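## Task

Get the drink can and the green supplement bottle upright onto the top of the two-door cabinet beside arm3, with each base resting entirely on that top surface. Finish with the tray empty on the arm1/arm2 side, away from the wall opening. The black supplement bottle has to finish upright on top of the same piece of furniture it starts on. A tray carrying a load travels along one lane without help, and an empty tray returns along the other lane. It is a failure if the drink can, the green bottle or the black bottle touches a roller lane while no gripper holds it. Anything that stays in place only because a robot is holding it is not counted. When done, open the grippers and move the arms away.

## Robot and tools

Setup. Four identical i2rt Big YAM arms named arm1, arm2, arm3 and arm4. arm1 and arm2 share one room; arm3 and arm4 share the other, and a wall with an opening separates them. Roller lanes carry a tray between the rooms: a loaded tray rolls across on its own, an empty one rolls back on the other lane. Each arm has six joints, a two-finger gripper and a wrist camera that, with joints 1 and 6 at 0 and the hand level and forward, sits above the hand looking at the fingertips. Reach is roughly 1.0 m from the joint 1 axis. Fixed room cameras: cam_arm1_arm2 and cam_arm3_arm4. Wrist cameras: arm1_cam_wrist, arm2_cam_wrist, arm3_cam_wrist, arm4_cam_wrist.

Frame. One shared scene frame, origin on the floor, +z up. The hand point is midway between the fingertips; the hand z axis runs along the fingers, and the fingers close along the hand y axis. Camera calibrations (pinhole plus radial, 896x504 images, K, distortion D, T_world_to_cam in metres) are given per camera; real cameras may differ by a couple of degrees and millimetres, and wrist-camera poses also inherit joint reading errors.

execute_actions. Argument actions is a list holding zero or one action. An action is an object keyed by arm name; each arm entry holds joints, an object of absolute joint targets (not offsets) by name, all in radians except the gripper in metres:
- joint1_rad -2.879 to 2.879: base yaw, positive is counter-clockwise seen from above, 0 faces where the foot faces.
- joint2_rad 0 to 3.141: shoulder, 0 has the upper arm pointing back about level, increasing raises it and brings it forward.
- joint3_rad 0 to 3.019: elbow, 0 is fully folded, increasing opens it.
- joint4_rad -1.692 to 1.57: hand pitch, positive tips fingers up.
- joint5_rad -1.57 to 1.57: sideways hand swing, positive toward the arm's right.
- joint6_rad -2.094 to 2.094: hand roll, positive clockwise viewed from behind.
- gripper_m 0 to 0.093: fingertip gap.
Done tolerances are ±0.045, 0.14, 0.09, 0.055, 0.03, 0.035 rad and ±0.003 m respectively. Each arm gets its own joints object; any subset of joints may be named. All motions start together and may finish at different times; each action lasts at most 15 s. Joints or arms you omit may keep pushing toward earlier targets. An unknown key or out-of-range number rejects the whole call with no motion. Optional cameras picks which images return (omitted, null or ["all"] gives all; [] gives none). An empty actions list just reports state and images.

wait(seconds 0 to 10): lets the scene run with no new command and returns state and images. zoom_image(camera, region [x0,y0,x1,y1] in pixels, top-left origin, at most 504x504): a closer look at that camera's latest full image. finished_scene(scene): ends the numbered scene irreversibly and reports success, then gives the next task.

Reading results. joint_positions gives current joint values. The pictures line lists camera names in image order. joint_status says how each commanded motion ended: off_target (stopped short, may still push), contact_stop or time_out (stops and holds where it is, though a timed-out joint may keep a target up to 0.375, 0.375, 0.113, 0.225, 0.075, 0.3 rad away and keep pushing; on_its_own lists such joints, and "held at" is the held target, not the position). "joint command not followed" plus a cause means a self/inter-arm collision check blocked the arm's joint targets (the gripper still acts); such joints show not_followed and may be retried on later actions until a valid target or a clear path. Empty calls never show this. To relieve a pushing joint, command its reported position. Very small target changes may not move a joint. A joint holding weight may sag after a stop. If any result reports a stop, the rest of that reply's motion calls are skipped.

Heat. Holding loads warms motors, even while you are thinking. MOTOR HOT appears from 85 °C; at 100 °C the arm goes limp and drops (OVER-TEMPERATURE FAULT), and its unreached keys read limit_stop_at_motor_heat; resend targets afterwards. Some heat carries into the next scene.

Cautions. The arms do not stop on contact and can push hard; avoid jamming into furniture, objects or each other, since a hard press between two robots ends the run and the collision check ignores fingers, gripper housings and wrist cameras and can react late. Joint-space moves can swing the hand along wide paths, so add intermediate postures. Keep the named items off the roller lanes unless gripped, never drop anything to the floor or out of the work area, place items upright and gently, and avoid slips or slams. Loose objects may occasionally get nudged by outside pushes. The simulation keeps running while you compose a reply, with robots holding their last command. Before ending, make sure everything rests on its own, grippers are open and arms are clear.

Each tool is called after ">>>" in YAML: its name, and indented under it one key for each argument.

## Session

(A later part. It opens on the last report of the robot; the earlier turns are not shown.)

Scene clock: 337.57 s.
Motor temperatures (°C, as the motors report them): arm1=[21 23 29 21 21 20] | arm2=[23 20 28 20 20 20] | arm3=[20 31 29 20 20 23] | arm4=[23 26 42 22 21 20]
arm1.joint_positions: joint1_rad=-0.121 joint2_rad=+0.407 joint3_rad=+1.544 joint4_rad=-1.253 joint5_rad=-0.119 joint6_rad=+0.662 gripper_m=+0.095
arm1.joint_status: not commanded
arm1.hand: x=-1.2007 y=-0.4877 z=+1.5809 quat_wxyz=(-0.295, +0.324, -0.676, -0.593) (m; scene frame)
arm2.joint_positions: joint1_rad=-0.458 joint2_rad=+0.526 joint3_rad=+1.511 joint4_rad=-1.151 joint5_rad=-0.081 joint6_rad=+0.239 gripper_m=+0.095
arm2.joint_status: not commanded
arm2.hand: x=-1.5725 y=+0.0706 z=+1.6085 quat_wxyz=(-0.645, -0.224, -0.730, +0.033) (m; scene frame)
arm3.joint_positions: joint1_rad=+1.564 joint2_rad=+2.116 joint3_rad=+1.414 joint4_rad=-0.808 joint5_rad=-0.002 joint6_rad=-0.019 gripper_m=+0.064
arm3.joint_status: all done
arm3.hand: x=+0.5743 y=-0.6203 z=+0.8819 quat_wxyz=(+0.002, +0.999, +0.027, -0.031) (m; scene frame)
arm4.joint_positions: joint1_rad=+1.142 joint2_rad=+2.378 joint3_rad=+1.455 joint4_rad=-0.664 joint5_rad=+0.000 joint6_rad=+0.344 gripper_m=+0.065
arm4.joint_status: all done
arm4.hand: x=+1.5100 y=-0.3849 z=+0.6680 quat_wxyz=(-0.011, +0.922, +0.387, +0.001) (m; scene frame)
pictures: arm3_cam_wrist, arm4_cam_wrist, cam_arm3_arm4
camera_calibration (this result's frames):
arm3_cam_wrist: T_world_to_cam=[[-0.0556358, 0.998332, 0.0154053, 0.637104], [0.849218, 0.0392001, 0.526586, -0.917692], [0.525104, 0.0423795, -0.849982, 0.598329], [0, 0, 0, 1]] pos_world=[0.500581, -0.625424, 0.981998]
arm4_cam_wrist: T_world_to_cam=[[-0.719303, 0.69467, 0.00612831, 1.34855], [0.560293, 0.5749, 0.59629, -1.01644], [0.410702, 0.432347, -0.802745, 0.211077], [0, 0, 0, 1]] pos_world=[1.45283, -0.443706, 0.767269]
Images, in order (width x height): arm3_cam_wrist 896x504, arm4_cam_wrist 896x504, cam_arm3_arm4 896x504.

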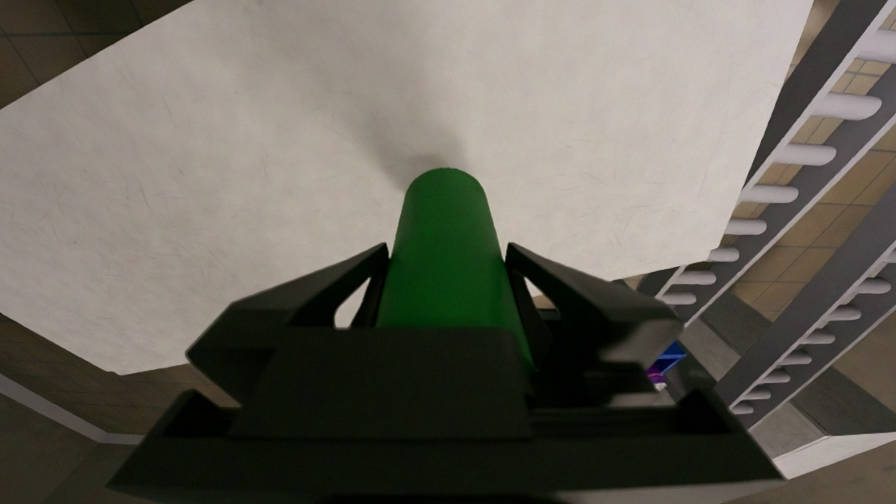

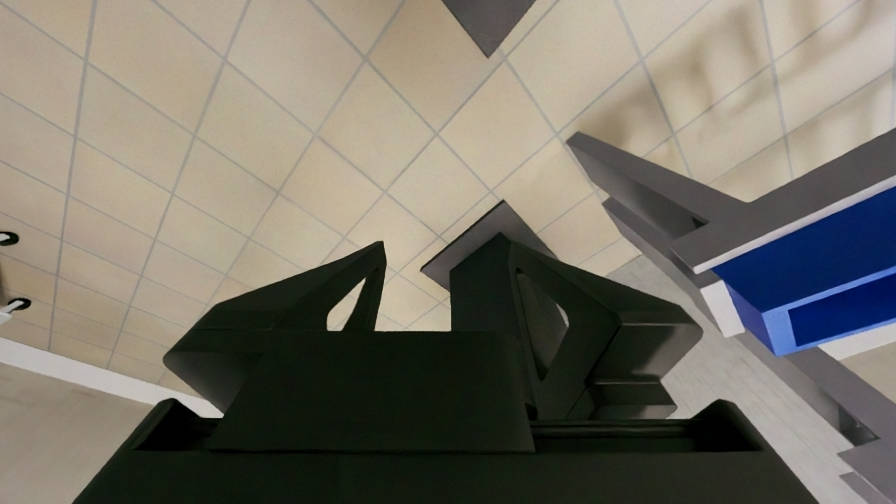

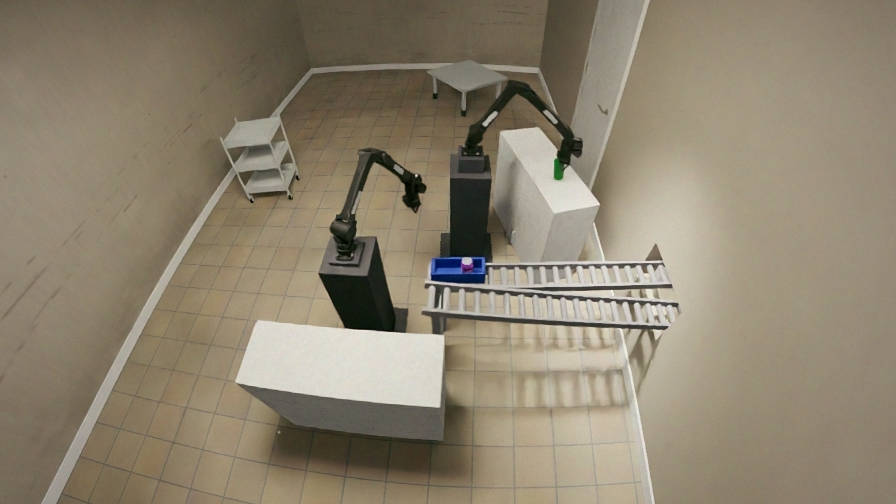

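>>> execute_actions:
  actions:
    - {"arm3": {"joints": {"joint2_rad": 2.19}}}
  cameras: ["arm3_cam_wrist", "cam_arm3_arm4"]

Scene clock: 368.20 s.
Motor temperatures (°C, as the motors report them): arm1=[21 23 29 21 21 20] | arm2=[23 20 28 20 20 20] | arm3=[20 31 29 20 20 23] | arm4=[23 28 39 22 21 20]
arm1.joint_positions: joint1_rad=-0.121 joint2_rad=+0.407 joint3_rad=+1.544 joint4_rad=-1.253 joint5_rad=-0.119 joint6_rad=+0.662 gripper_m=+0.095
arm1.joint_status: not commanded
arm1.hand: x=-1.2007 y=-0.4877 z=+1.5809 quat_wxyz=(-0.295, +0.324, -0.676, -0.593) (m; scene frame)
arm2.joint_positions: joint1_rad=-0.458 joint2_rad=+0.526 joint3_rad=+1.511 joint4_rad=-1.151 joint5_rad=-0.081 joint6_rad=+0.239 gripper_m=+0.095
arm2.joint_status: not commanded
arm2.hand: x=-1.5725 y=+0.0706 z=+1.6085 quat_wxyz=(-0.645, -0.224, -0.730, +0.033) (m; scene frame)
arm3.joint_positions: joint1_rad=+1.564 joint2_rad=+2.176 joint3_rad=+1.415 joint4_rad=-0.810 joint5_rad=-0.002 joint6_rad=-0.018 gripper_m=+0.063
arm3.joint_status: all done
arm3.hand: x=+0.5872 y=-0.6201 z=+0.8486 quat_wxyz=(+0.002, +1.000, +0.027, -0.001) (m; scene frame)
arm4.joint_positions: joint1_rad=+1.142 joint2_rad=+2.378 joint3_rad=+1.455 joint4_rad=-0.664 joint5_rad=+0.000 joint6_rad=+0.344 gripper_m=+0.065
arm4.joint_status: not commanded
arm4.hand: x=+1.5100 y=-0.3849 z=+0.6680 quat_wxyz=(-0.011, +0.922, +0.387, +0.001) (m; scene frame)
pictures: arm3_cam_wrist, cam_arm3_arm4
camera_calibration (this result's frames):
arm3_cam_wrist: T_world_to_cam=[[-0.0554743, 0.998371, 0.0133612, 0.639723], [0.815777, 0.0376047, 0.577143, -0.935448], [0.5757, 0.0429163, -0.816534, 0.505533], [0, 0, 0, 1]] pos_world=[0.50757, -0.625199, 0.944124]
Images, in order (width x height): arm3_cam_wrist 896x504, cam_arm3_arm4 896x504.

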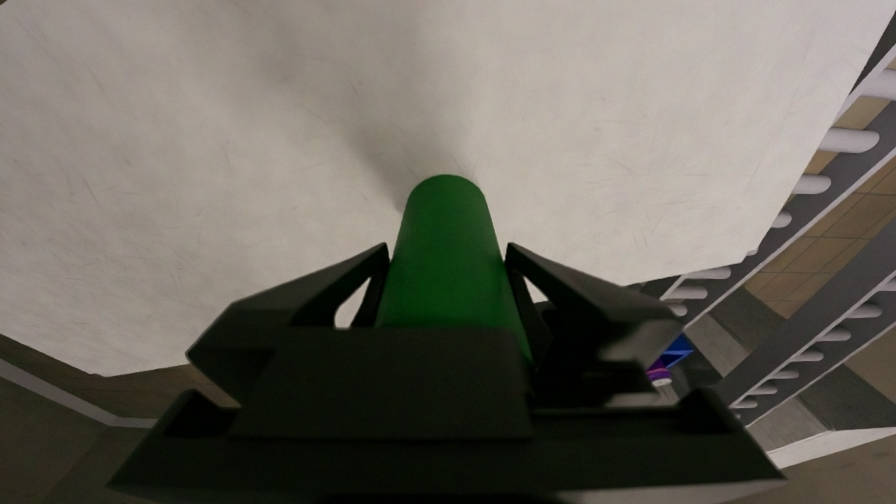

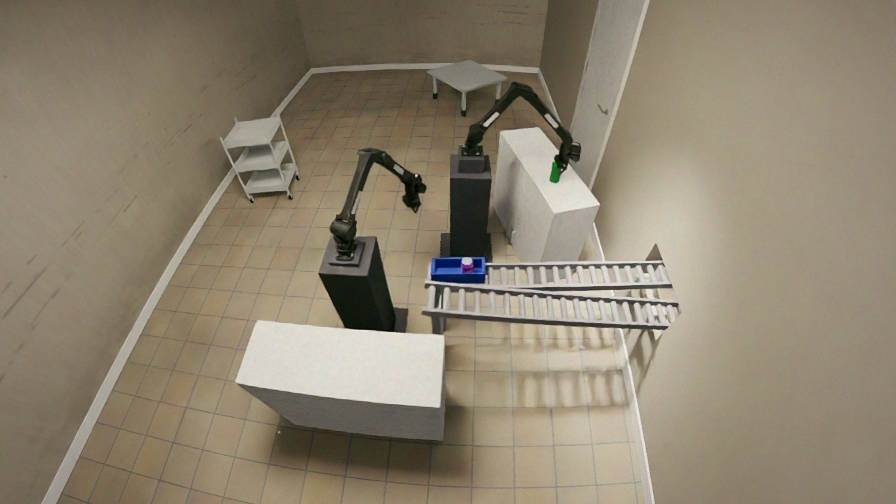

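>>> execute_actions:
  actions:
    - {"arm3": {"joints": {"joint2_rad": 1.99, "gripper_m": 0.092}}}
  cameras: ["arm3_cam_wrist", "cam_arm3_arm4"]

Scene clock: 383.77 s.
Motor temperatures (°C, as the motors report them): arm1=[21 23 29 21 21 20] | arm2=[23 20 28 20 20 20] | arm3=[20 31 29 20 20 23] | arm4=[23 28 39 22 21 20]
arm1.joint_positions: joint1_rad=-0.121 joint2_rad=+0.407 joint3_rad=+1.544 joint4_rad=-1.253 joint5_rad=-0.119 joint6_rad=+0.662 gripper_m=+0.095
arm1.joint_status: not commanded
arm1.hand: x=-1.2007 y=-0.4877 z=+1.5809 quat_wxyz=(-0.295, +0.324, -0.676, -0.593) (m; scene frame)
arm2.joint_positions: joint1_rad=-0.458 joint2_rad=+0.526 joint3_rad=+1.511 joint4_rad=-1.151 joint5_rad=-0.081 joint6_rad=+0.239 gripper_m=+0.095
arm2.joint_status: not commanded
arm2.hand: x=-1.5725 y=+0.0706 z=+1.6085 quat_wxyz=(-0.645, -0.224, -0.730, +0.033) (m; scene frame)
arm3.joint_positions: joint1_rad=+1.564 joint2_rad=+1.985 joint3_rad=+1.409 joint4_rad=-0.812 joint5_rad=-0.002 joint6_rad=-0.018 gripper_m=+0.092
arm3.joint_status: all done
arm3.hand: x=+0.5556 y=-0.6210 z=+0.9547 quat_wxyz=(+0.003, +0.995, +0.026, -0.092) (m; scene frame)
arm4.joint_positions: joint1_rad=+1.142 joint2_rad=+2.378 joint3_rad=+1.455 joint4_rad=-0.664 joint5_rad=+0.000 joint6_rad=+0.344 gripper_m=+0.065
arm4.joint_status: not commanded
arm4.hand: x=+1.5100 y=-0.3849 z=+0.6680 quat_wxyz=(-0.011, +0.922, +0.387, +0.001) (m; scene frame)
pictures: arm3_cam_wrist, cam_arm3_arm4
camera_calibration (this result's frames):
arm3_cam_wrist: T_world_to_cam=[[-0.0520807, 0.998502, 0.0167605, 0.632463], [0.907023, 0.0402736, 0.41915, -0.869084], [0.417848, 0.0370318, -0.907762, 0.78152], [0, 0, 0, 1]] pos_world=[0.494663, -0.625455, 1.06311]
Images, in order (width x height): arm3_cam_wrist 896x504, cam_arm3_arm4 896x504.

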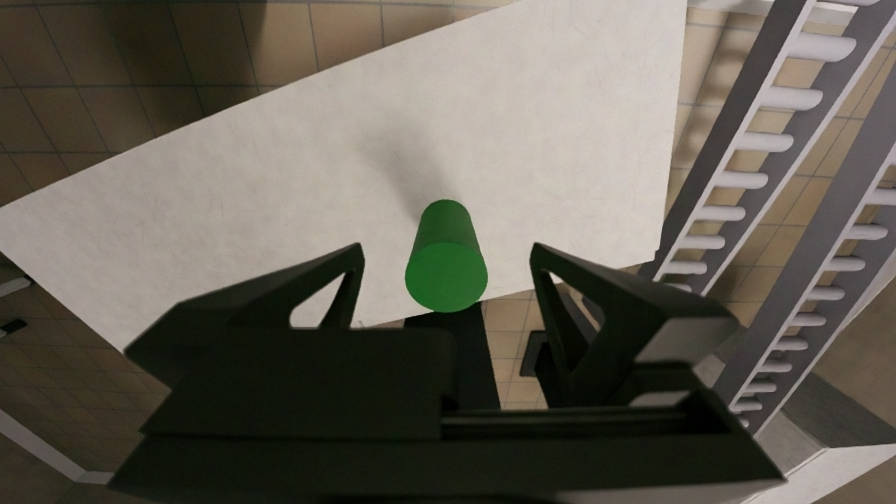

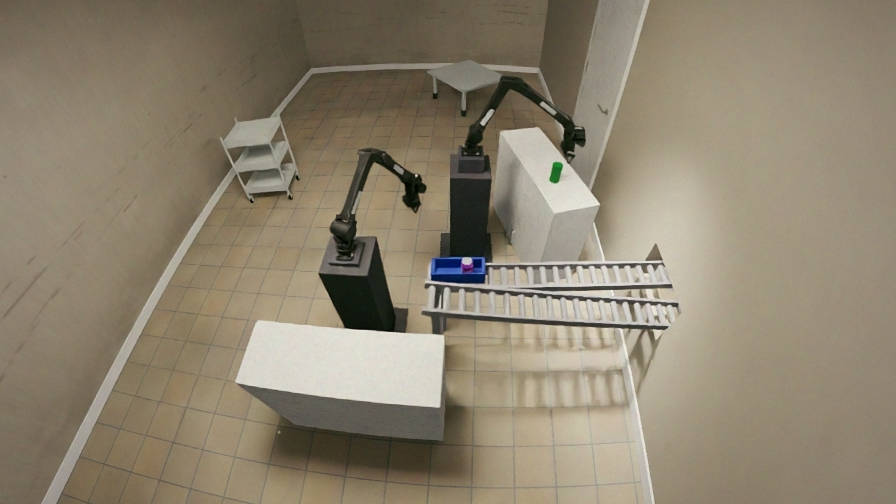

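>>> execute_actions:
  actions:
    - {"arm3": {"joints": {"joint1_rad": -0.028, "joint2_rad": 2.57, "joint3_rad": 1.855, "joint4_rad": -0.64, "joint6_rad": 0.005}}}
  cameras: ["arm3_cam_wrist", "cam_arm3_arm4"]

Scene clock: 430.60 s.
Motor temperatures (°C, as the motors report them): arm1=[21 23 29 21 21 20] | arm2=[23 20 28 20 20 20] | arm3=[20 30 30 20 20 23] | arm4=[23 29 39 22 21 20]
arm1.joint_positions: joint1_rad=-0.121 joint2_rad=+0.407 joint3_rad=+1.544 joint4_rad=-1.253 joint5_rad=-0.119 joint6_rad=+0.662 gripper_m=+0.095
arm1.joint_status: not commanded
arm1.hand: x=-1.2007 y=-0.4877 z=+1.5809 quat_wxyz=(-0.295, +0.324, -0.676, -0.593) (m; scene frame)
arm2.joint_positions: joint1_rad=-0.458 joint2_rad=+0.526 joint3_rad=+1.511 joint4_rad=-1.151 joint5_rad=-0.081 joint6_rad=+0.239 gripper_m=+0.095
arm2.joint_status: not commanded
arm2.hand: x=-1.5725 y=+0.0706 z=+1.6085 quat_wxyz=(-0.645, -0.224, -0.730, +0.033) (m; scene frame)
arm3.joint_positions: joint1_rad=-0.036 joint2_rad=+2.587 joint3_rad=+1.835 joint4_rad=-0.635 joint5_rad=+0.002 joint6_rad=-0.001 gripper_m=+0.092
arm3.joint_status: all done
arm3.hand: x=+1.1537 y=+0.1030 z=+0.7224 quat_wxyz=(-0.064, +0.706, -0.702, -0.064) (m; scene frame)
arm4.joint_positions: joint1_rad=+1.142 joint2_rad=+2.378 joint3_rad=+1.455 joint4_rad=-0.664 joint5_rad=+0.000 joint6_rad=+0.344 gripper_m=+0.065
arm4.joint_status: not commanded
arm4.hand: x=+1.5100 y=-0.3849 z=+0.6680 quat_wxyz=(-0.011, +0.922, +0.387, +0.001) (m; scene frame)
pictures: arm3_cam_wrist, cam_arm3_arm4
camera_calibration (this result's frames):
arm3_cam_wrist: T_world_to_cam=[[0.999819, 0.0050032, 0.0183418, -1.16787], [-0.00318302, -0.907084, 0.420938, -0.196968], [0.0187436, -0.42092, -0.906904, 0.800906], [0, 0, 0, 1]] pos_world=[1.15202, 0.164294, 0.830677]
Images, in order (width x height): arm3_cam_wrist 896x504, cam_arm3_arm4 896x504.

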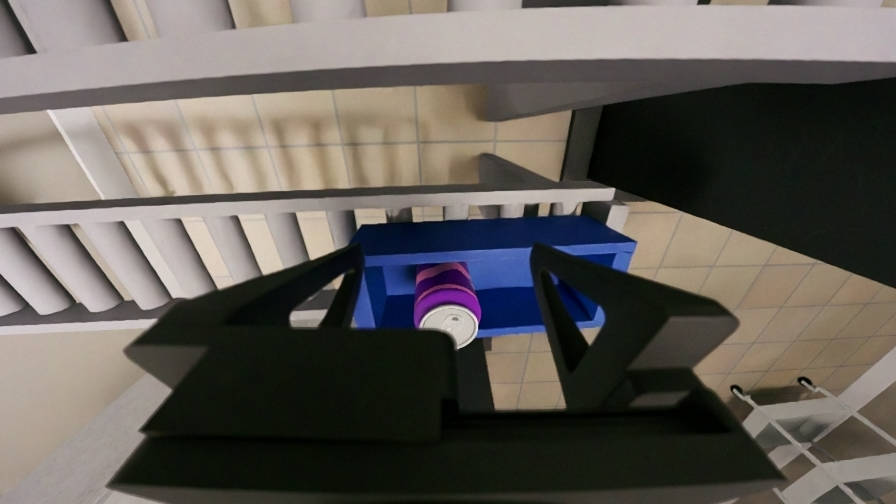

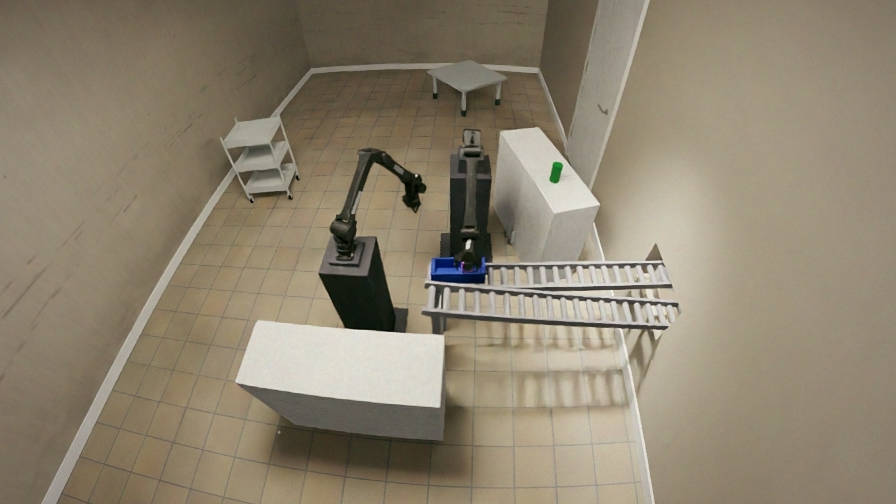

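>>> zoom_image:
  camera: "arm3_cam_wrist"
  region: [330, 200, 650, 380]

Region (330, 200, 650, 380) of arm3_cam_wrist's 896x504 image, scaled by 1.575, with more detail than that image has; it fills the top 284 rows of this view, and the rest is white.

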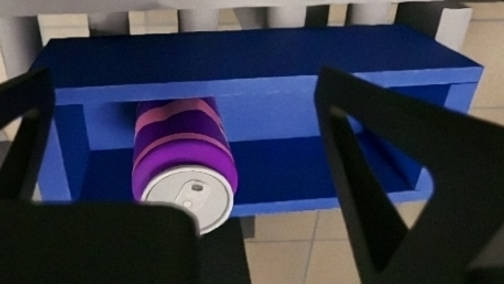

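>>> execute_actions:
  actions:
    - {"arm3": {"joints": {"joint2_rad": 2.765}}}
  cameras: ["arm3_cam_wrist", "cam_arm3_arm4"]

Scene clock: 449.23 s.
Motor temperatures (°C, as the motors report them): arm1=[21 23 29 21 21 20] | arm2=[23 20 28 20 20 20] | arm3=[20 31 30 20 20 23] | arm4=[23 29 39 22 21 20]
arm1.joint_positions: joint1_rad=-0.121 joint2_rad=+0.407 joint3_rad=+1.544 joint4_rad=-1.253 joint5_rad=-0.119 joint6_rad=+0.662 gripper_m=+0.095
arm1.joint_status: not commanded
arm1.hand: x=-1.2007 y=-0.4877 z=+1.5809 quat_wxyz=(-0.295, +0.324, -0.676, -0.593) (m; scene frame)
arm2.joint_positions: joint1_rad=-0.458 joint2_rad=+0.526 joint3_rad=+1.511 joint4_rad=-1.151 joint5_rad=-0.081 joint6_rad=+0.239 gripper_m=+0.095
arm2.joint_status: not commanded
arm2.hand: x=-1.5725 y=+0.0706 z=+1.6085 quat_wxyz=(-0.645, -0.224, -0.730, +0.033) (m; scene frame)
arm3.joint_positions: joint1_rad=-0.039 joint2_rad=+2.726 joint3_rad=+1.848 joint4_rad=-0.636 joint5_rad=-0.003 joint6_rad=+0.010 gripper_m=+0.092
arm3.joint_status: all done
arm3.hand: x=+1.1547 y=+0.0532 z=+0.6353 quat_wxyz=(-0.018, +0.704, -0.709, -0.021) (m; scene frame)
arm4.joint_positions: joint1_rad=+1.142 joint2_rad=+2.378 joint3_rad=+1.455 joint4_rad=-0.664 joint5_rad=+0.000 joint6_rad=+0.344 gripper_m=+0.065
arm4.joint_status: not commanded
arm4.hand: x=+1.5100 y=-0.3849 z=+0.6680 quat_wxyz=(-0.011, +0.922, +0.387, +0.001) (m; scene frame)
pictures: arm3_cam_wrist, cam_arm3_arm4
camera_calibration (this result's frames):
arm3_cam_wrist: T_world_to_cam=[[0.999909, -0.00561169, 0.0122889, -1.16272], [-0.011289, -0.846736, 0.531894, -0.269756], [0.00742063, -0.531984, -0.846722, 0.681726], [0, 0, 0, 1]] pos_world=[1.15451, 0.127731, 0.735003]
Images, in order (width x height): arm3_cam_wrist 896x504, cam_arm3_arm4 896x504.

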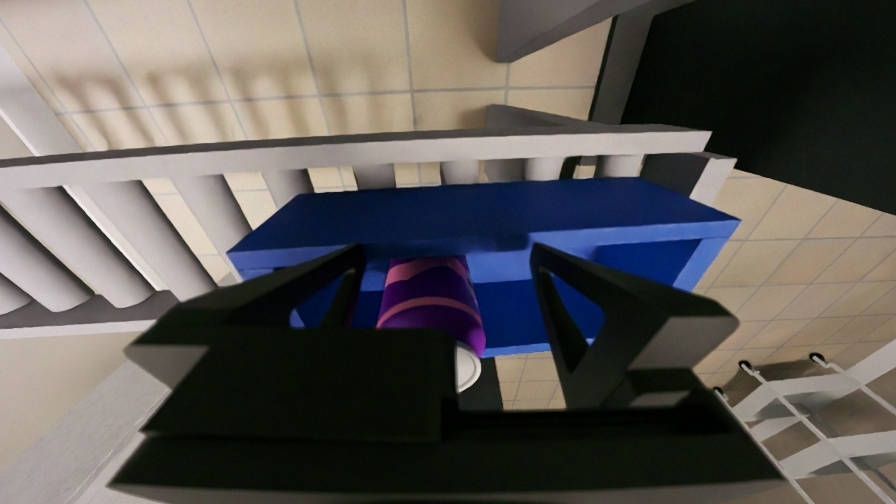

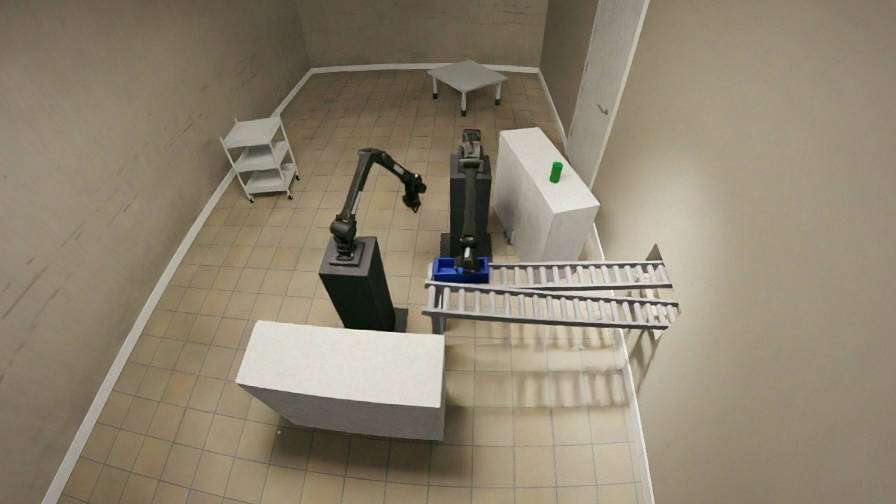

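>>> zoom_image:
  camera: "arm3_cam_wrist"
  region: [220, 150, 720, 420]

>>> zoom_image:
  camera: "cam_arm3_arm4"
  region: [410, 220, 530, 300]

Region (220, 150, 720, 420) of arm3_cam_wrist's 896x504 image, scaled by 1.008, with more detail than that image has; it fills the top 272 rows of this view, and the rest is white.

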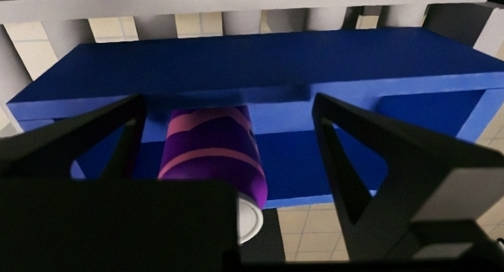

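Region (410, 220, 530, 300) of cam_arm3_arm4's 896x504 image, scaled by 4.200, with more detail than that image has.

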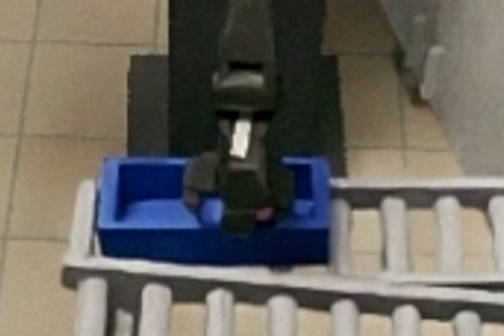

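>>> execute_actions:
  actions:
    - {"arm3": {"joints": {"joint2_rad": 2.665}}}
  cameras: ["arm3_cam_wrist", "cam_arm3_arm4"]

Scene clock: 488.23 s.
Motor temperatures (°C, as the motors report them): arm1=[21 23 29 21 21 20] | arm2=[23 20 28 20 20 20] | arm3=[20 31 28 20 20 23] | arm4=[23 30 38 22 21 20]
arm1.joint_positions: joint1_rad=-0.121 joint2_rad=+0.407 joint3_rad=+1.544 joint4_rad=-1.253 joint5_rad=-0.119 joint6_rad=+0.662 gripper_m=+0.095
arm1.joint_status: not commanded
arm1.hand: x=-1.2007 y=-0.4877 z=+1.5809 quat_wxyz=(-0.295, +0.324, -0.676, -0.593) (m; scene frame)
arm2.joint_positions: joint1_rad=-0.458 joint2_rad=+0.526 joint3_rad=+1.511 joint4_rad=-1.151 joint5_rad=-0.081 joint6_rad=+0.239 gripper_m=+0.095
arm2.joint_status: not commanded
arm2.hand: x=-1.5725 y=+0.0706 z=+1.6085 quat_wxyz=(-0.645, -0.224, -0.730, +0.033) (m; scene frame)
arm3.joint_positions: joint1_rad=-0.039 joint2_rad=+2.684 joint3_rad=+1.848 joint4_rad=-0.636 joint5_rad=-0.002 joint6_rad=+0.010 gripper_m=+0.092
arm3.joint_status: all done
arm3.hand: x=+1.1549 y=+0.0714 z=+0.6619 quat_wxyz=(-0.033, +0.704, -0.709, -0.036) (m; scene frame)
arm4.joint_positions: joint1_rad=+1.142 joint2_rad=+2.378 joint3_rad=+1.455 joint4_rad=-0.664 joint5_rad=+0.000 joint6_rad=+0.344 gripper_m=+0.065
arm4.joint_status: not commanded
arm4.hand: x=+1.5100 y=-0.3849 z=+0.6680 quat_wxyz=(-0.011, +0.922, +0.387, +0.001) (m; scene frame)
pictures: arm3_cam_wrist, cam_arm3_arm4
camera_calibration (this result's frames):
arm3_cam_wrist: T_world_to_cam=[[0.999895, -0.00626257, 0.0130786, -1.16358], [-0.0119278, -0.868114, 0.496222, -0.242683], [0.00824609, -0.496326, -0.868097, 0.724567], [0, 0, 0, 1]] pos_world=[1.15459, 0.141658, 0.764637]
Images, in order (width x height): arm3_cam_wrist 896x504, cam_arm3_arm4 896x504.

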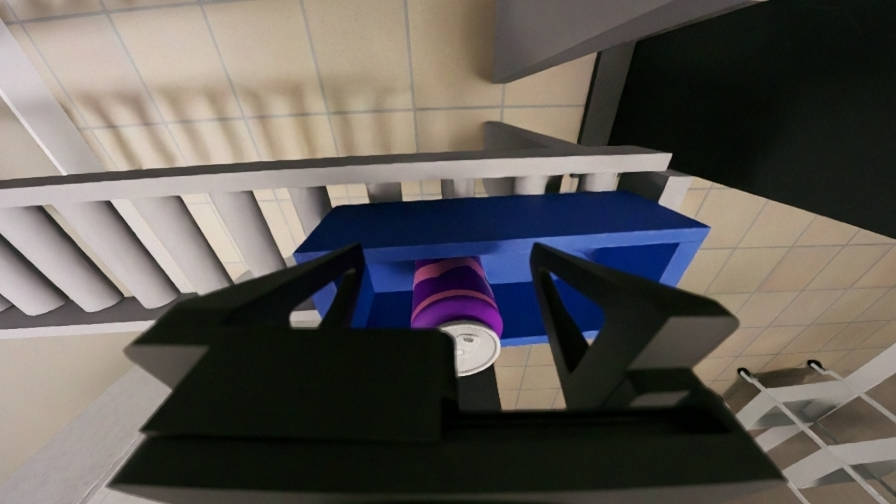

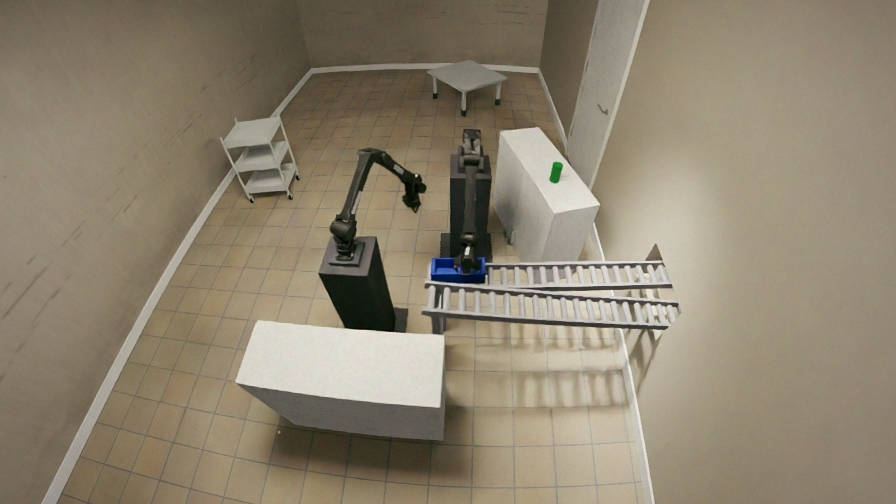

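>>> execute_actions:
  actions: []
  cameras: ["arm3_cam_wrist", "cam_arm3_arm4"]

>>> zoom_image:
  camera: "arm3_cam_wrist"
  region: [290, 190, 720, 400]

Scene clock: 490.13 s.
Motor temperatures (°C, as the motors report them): arm1=[21 23 29 21 21 20] | arm2=[23 20 28 20 20 20] | arm3=[20 31 28 20 20 23] | arm4=[23 30 38 22 21 20]
arm1.joint_positions: joint1_rad=-0.121 joint2_rad=+0.407 joint3_rad=+1.544 joint4_rad=-1.253 joint5_rad=-0.119 joint6_rad=+0.662 gripper_m=+0.095
arm1.joint_status: not commanded
arm1.hand: x=-1.2007 y=-0.4877 z=+1.5809 quat_wxyz=(-0.295, +0.324, -0.676, -0.593) (m; scene frame)
arm2.joint_positions: joint1_rad=-0.458 joint2_rad=+0.526 joint3_rad=+1.511 joint4_rad=-1.151 joint5_rad=-0.081 joint6_rad=+0.239 gripper_m=+0.095
arm2.joint_status: not commanded
arm2.hand: x=-1.5725 y=+0.0706 z=+1.6085 quat_wxyz=(-0.645, -0.224, -0.730, +0.033) (m; scene frame)
arm3.joint_positions: joint1_rad=-0.039 joint2_rad=+2.684 joint3_rad=+1.848 joint4_rad=-0.636 joint5_rad=-0.002 joint6_rad=+0.010 gripper_m=+0.092
arm3.joint_status: all done
arm3.hand: x=+1.1549 y=+0.0714 z=+0.6619 quat_wxyz=(-0.033, +0.704, -0.709, -0.036) (m; scene frame)
arm4.joint_positions: joint1_rad=+1.142 joint2_rad=+2.378 joint3_rad=+1.455 joint4_rad=-0.664 joint5_rad=+0.000 joint6_rad=+0.344 gripper_m=+0.065
arm4.joint_status: not commanded
arm4.hand: x=+1.5100 y=-0.3849 z=+0.6680 quat_wxyz=(-0.011, +0.922, +0.387, +0.001) (m; scene frame)
pictures: arm3_cam_wrist, cam_arm3_arm4
camera_calibration (this result's frames):
arm3_cam_wrist: T_world_to_cam=[[0.999895, -0.00626257, 0.0130786, -1.16358], [-0.0119278, -0.868114, 0.496222, -0.242683], [0.00824609, -0.496326, -0.868097, 0.724567], [0, 0, 0, 1]] pos_world=[1.15459, 0.141658, 0.764637]
Images, in order (width x height): arm3_cam_wrist 896x504, cam_arm3_arm4 896x504.

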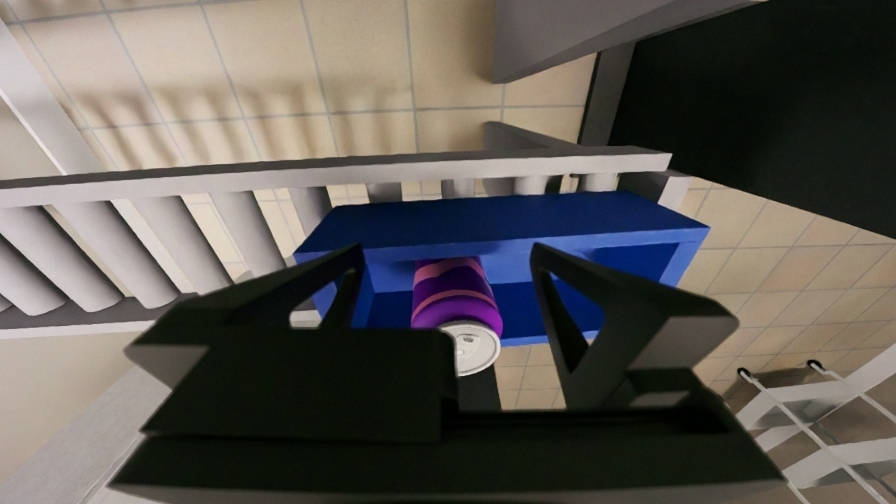

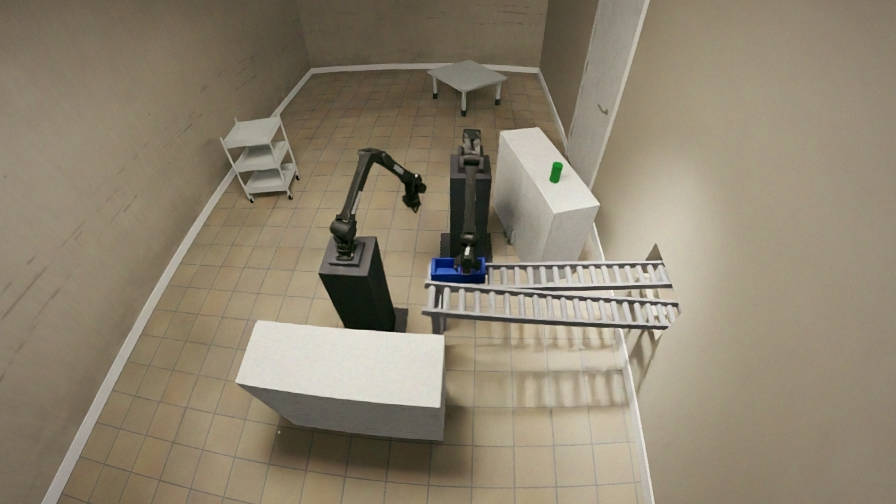

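Region (290, 190, 720, 400) of arm3_cam_wrist's 896x504 image, scaled by 1.172, with more detail than that image has; it fills the top 246 rows of this view, and the rest is white.

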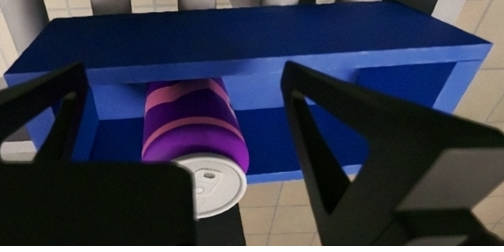

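>>> execute_actions:
  actions:
    - {"arm3": {"joints": {"joint1_rad": -0.053, "joint2_rad": 2.757, "joint3_rad": 1.832, "joint4_rad": -0.685}}}
  cameras: ["arm3_cam_wrist", "cam_arm3_arm4"]

Scene clock: 511.17 s.
Motor temperatures (°C, as the motors report them): arm1=[21 23 29 21 21 20] | arm2=[23 20 28 20 20 20] | arm3=[20 32 28 20 20 23] | arm4=[23 30 38 22 21 20]
arm1.joint_positions: joint1_rad=-0.121 joint2_rad=+0.407 joint3_rad=+1.544 joint4_rad=-1.253 joint5_rad=-0.119 joint6_rad=+0.662 gripper_m=+0.095
arm1.joint_status: not commanded
arm1.hand: x=-1.2007 y=-0.4877 z=+1.5809 quat_wxyz=(-0.295, +0.324, -0.676, -0.593) (m; scene frame)
arm2.joint_positions: joint1_rad=-0.458 joint2_rad=+0.526 joint3_rad=+1.511 joint4_rad=-1.151 joint5_rad=-0.081 joint6_rad=+0.239 gripper_m=+0.095
arm2.joint_status: not commanded
arm2.hand: x=-1.5725 y=+0.0706 z=+1.6085 quat_wxyz=(-0.645, -0.224, -0.730, +0.033) (m; scene frame)
arm3.joint_positions: joint1_rad=-0.046 joint2_rad=+2.724 joint3_rad=+1.844 joint4_rad=-0.676 joint5_rad=-0.003 joint6_rad=+0.014 gripper_m=+0.092
arm3.joint_status: all done
arm3.hand: x=+1.1595 y=+0.0420 z=+0.6351 quat_wxyz=(-0.003, +0.700, -0.714, -0.006) (m; scene frame)
arm4.joint_positions: joint1_rad=+1.142 joint2_rad=+2.378 joint3_rad=+1.455 joint4_rad=-0.664 joint5_rad=+0.000 joint6_rad=+0.344 gripper_m=+0.065
arm4.joint_status: not commanded
arm4.hand: x=+1.5100 y=-0.3849 z=+0.6680 quat_wxyz=(-0.011, +0.922, +0.387, +0.001) (m; scene frame)
pictures: arm3_cam_wrist, cam_arm3_arm4
camera_calibration (this result's frames):
arm3_cam_wrist: T_world_to_cam=[[0.999774, -0.016876, 0.0129518, -1.16732], [-0.0212453, -0.823254, 0.567275, -0.291041], [0.00108925, -0.567422, -0.823427, 0.669568], [0, 0, 0, 1]] pos_world=[1.16015, 0.120627, 0.731559]
Images, in order (width x height): arm3_cam_wrist 896x504, cam_arm3_arm4 896x504.

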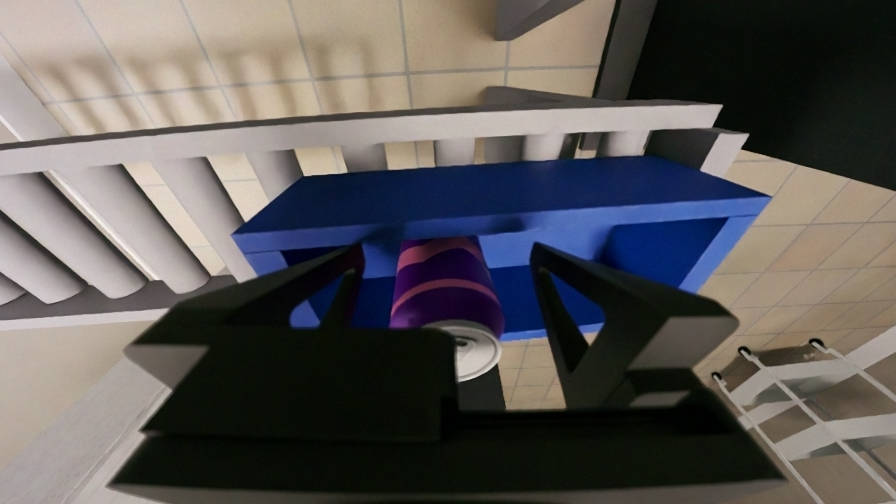

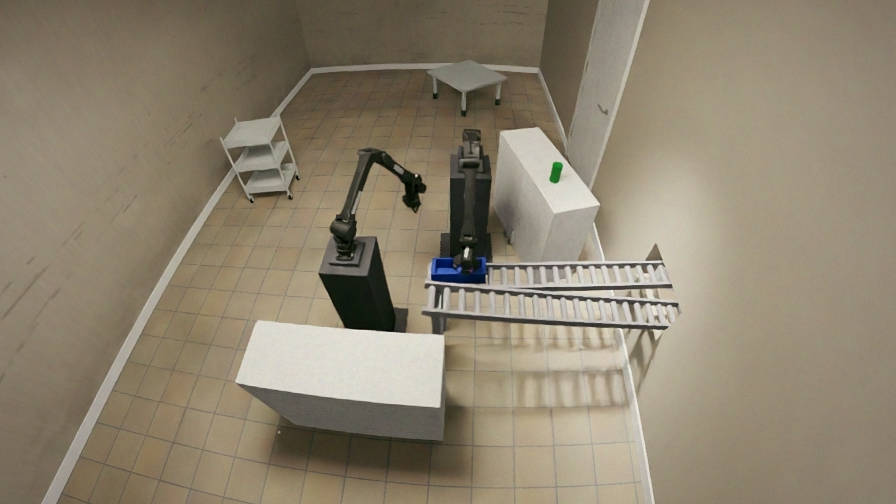

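>>> zoom_image:
  camera: "arm3_cam_wrist"
  region: [300, 200, 460, 300]

>>> zoom_image:
  camera: "cam_arm3_arm4"
  region: [420, 230, 510, 300]

Region (300, 200, 460, 300) of arm3_cam_wrist's 896x504 image, scaled by 3.150, with more detail than that image has; it fills the top 315 rows of this view, and the rest is white.

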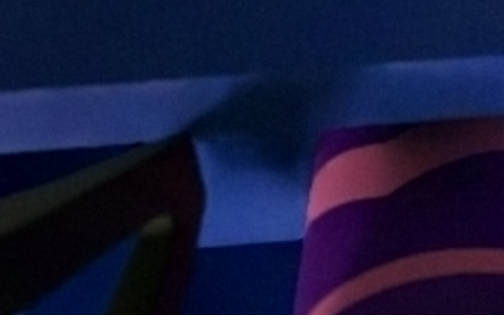

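Region (420, 230, 510, 300) of cam_arm3_arm4's 896x504 image, scaled by 5.600, with more detail than that image has.

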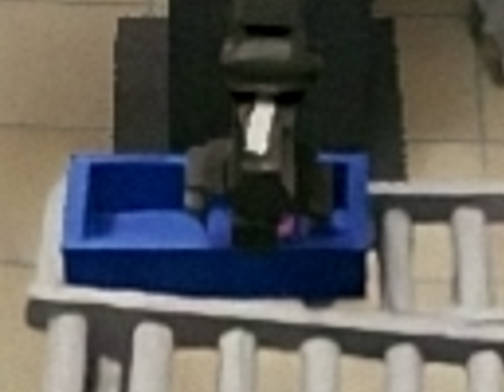

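>>> execute_actions:
  actions:
    - {"arm3": {"joints": {"joint2_rad": 2.757, "joint3_rad": 1.848, "joint4_rad": -0.725}}}
  cameras: ["arm3_cam_wrist", "cam_arm3_arm4"]

Scene clock: 547.90 s.
Motor temperatures (°C, as the motors report them): arm1=[21 23 29 21 21 20] | arm2=[23 20 28 20 20 20] | arm3=[20 31 28 20 20 23] | arm4=[23 31 38 22 21 20]
arm1.joint_positions: joint1_rad=-0.121 joint2_rad=+0.407 joint3_rad=+1.544 joint4_rad=-1.253 joint5_rad=-0.119 joint6_rad=+0.662 gripper_m=+0.095
arm1.joint_status: not commanded
arm1.hand: x=-1.2007 y=-0.4877 z=+1.5809 quat_wxyz=(-0.295, +0.324, -0.676, -0.593) (m; scene frame)
arm2.joint_positions: joint1_rad=-0.458 joint2_rad=+0.526 joint3_rad=+1.511 joint4_rad=-1.151 joint5_rad=-0.081 joint6_rad=+0.239 gripper_m=+0.095
arm2.joint_status: not commanded
arm2.hand: x=-1.5725 y=+0.0706 z=+1.6085 quat_wxyz=(-0.645, -0.224, -0.730, +0.033) (m; scene frame)
arm3.joint_positions: joint1_rad=-0.046 joint2_rad=+2.756 joint3_rad=+1.844 joint4_rad=-0.719 joint5_rad=-0.002 joint6_rad=+0.014 gripper_m=+0.092
arm3.joint_status: all done
arm3.hand: x=+1.1595 y=+0.0163 z=+0.6155 quat_wxyz=(+0.023, +0.700, -0.713, +0.021) (m; scene frame)
arm4.joint_positions: joint1_rad=+1.142 joint2_rad=+2.378 joint3_rad=+1.455 joint4_rad=-0.664 joint5_rad=+0.000 joint6_rad=+0.344 gripper_m=+0.065
arm4.joint_status: not commanded
arm4.hand: x=+1.5100 y=-0.3849 z=+0.6680 quat_wxyz=(-0.011, +0.922, +0.387, +0.001) (m; scene frame)
pictures: arm3_cam_wrist, cam_arm3_arm4
camera_calibration (this result's frames):
arm3_cam_wrist: T_world_to_cam=[[0.999776, -0.0153659, 0.0145705, -1.16852], [-0.0211087, -0.77787, 0.62807, -0.339344], [0.00168311, -0.628237, -0.77802, 0.611179], [0, 0, 0, 1]] pos_world=[1.16006, 0.102044, 0.705668]
Images, in order (width x height): arm3_cam_wrist 896x504, cam_arm3_arm4 896x504.

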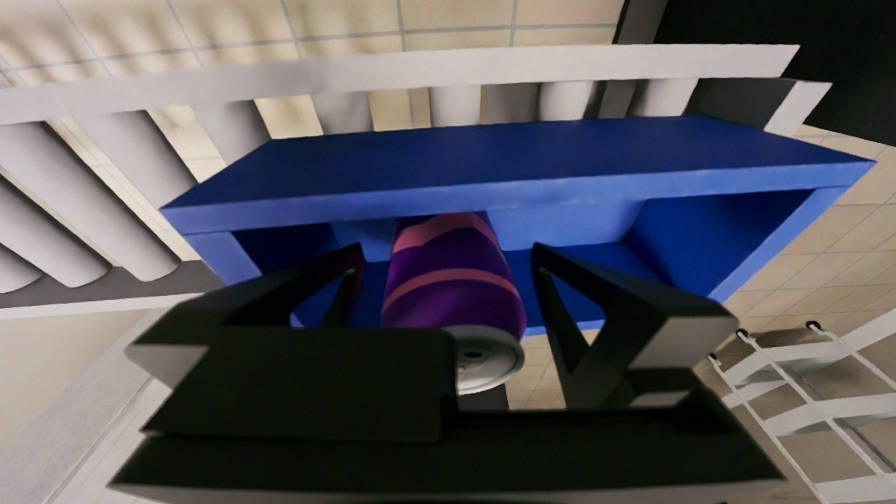

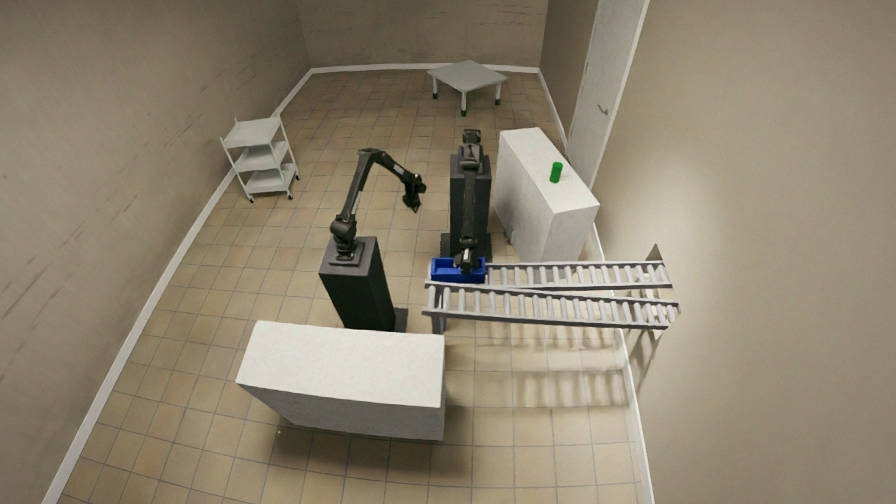

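>>> zoom_image:
  camera: "arm3_cam_wrist"
  region: [320, 180, 620, 410]

Region (320, 180, 620, 410) of arm3_cam_wrist's 896x504 image, scaled by 1.680, with more detail than that image has; it fills the top 386 rows of this view, and the rest is white.

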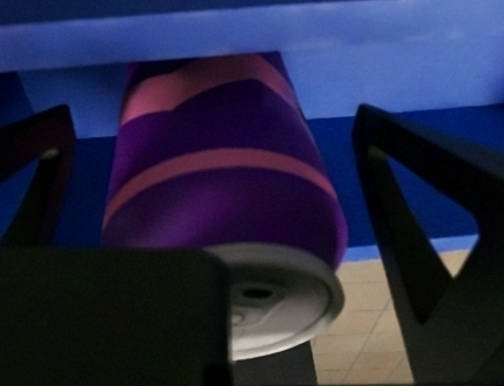

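>>> execute_actions:
  actions:
    - {"arm3": {"joints": {"gripper_m": 0.04}}}
  cameras: ["arm3_cam_wrist", "cam_arm3_arm4"]

Scene clock: 581.87 s.
Motor temperatures (°C, as the motors report them): arm1=[21 23 29 21 21 20] | arm2=[23 20 28 20 20 20] | arm3=[20 32 28 20 20 23] | arm4=[23 31 38 22 21 20]
arm1.joint_positions: joint1_rad=-0.121 joint2_rad=+0.407 joint3_rad=+1.544 joint4_rad=-1.253 joint5_rad=-0.119 joint6_rad=+0.662 gripper_m=+0.095
arm1.joint_status: not commanded
arm1.hand: x=-1.2007 y=-0.4877 z=+1.5809 quat_wxyz=(-0.295, +0.324, -0.676, -0.593) (m; scene frame)
arm2.joint_positions: joint1_rad=-0.458 joint2_rad=+0.526 joint3_rad=+1.511 joint4_rad=-1.151 joint5_rad=-0.081 joint6_rad=+0.239 gripper_m=+0.095
arm2.joint_status: not commanded
arm2.hand: x=-1.5725 y=+0.0706 z=+1.6085 quat_wxyz=(-0.645, -0.224, -0.730, +0.033) (m; scene frame)
arm3.joint_positions: joint1_rad=-0.046 joint2_rad=+2.756 joint3_rad=+1.844 joint4_rad=-0.719 joint5_rad=-0.004 joint6_rad=+0.013 gripper_m=+0.064
arm3.joint_status: gripper_m off_target (ended at +0.064, target +0.040)
arm3.hand: x=+1.1592 y=+0.0162 z=+0.6155 quat_wxyz=(+0.024, +0.701, -0.713, +0.021) (m; scene frame)
arm4.joint_positions: joint1_rad=+1.142 joint2_rad=+2.378 joint3_rad=+1.455 joint4_rad=-0.664 joint5_rad=+0.000 joint6_rad=+0.344 gripper_m=+0.065
arm4.joint_status: not commanded
arm4.hand: x=+1.5100 y=-0.3849 z=+0.6680 quat_wxyz=(-0.011, +0.922, +0.387, +0.001) (m; scene frame)
pictures: arm3_cam_wrist, cam_arm3_arm4
camera_calibration (this result's frames):
arm3_cam_wrist: T_world_to_cam=[[0.999818, -0.0143381, 0.0125992, -1.16704], [-0.019071, -0.77766, 0.628396, -0.341993], [0.000787908, -0.628522, -0.777792, 0.612029], [0, 0, 0, 1]] pos_world=[1.15983, 0.101986, 0.705642]
Images, in order (width x height): arm3_cam_wrist 896x504, cam_arm3_arm4 896x504.

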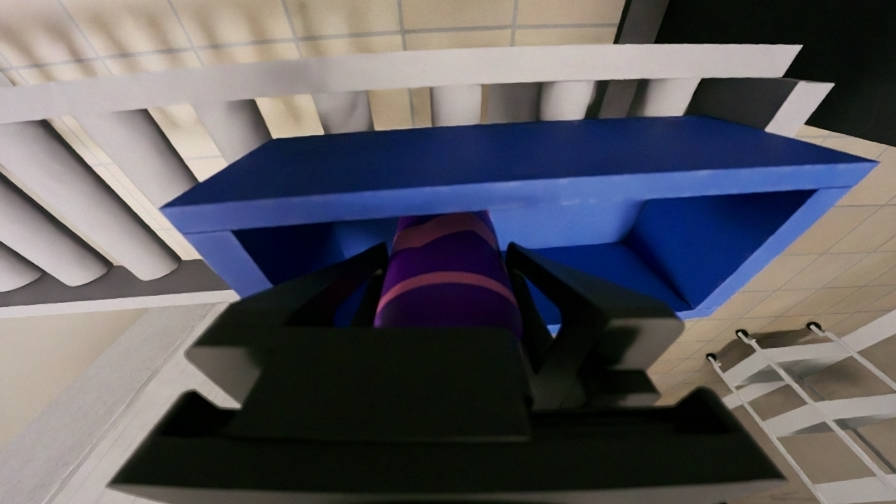

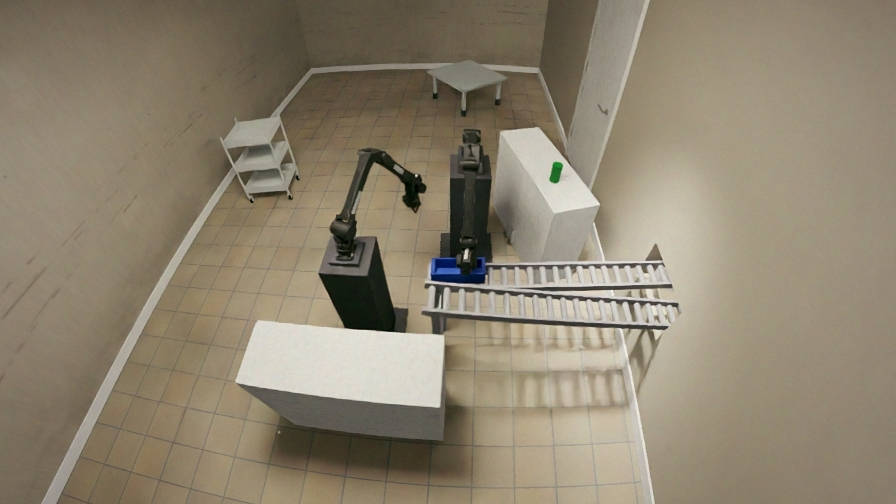

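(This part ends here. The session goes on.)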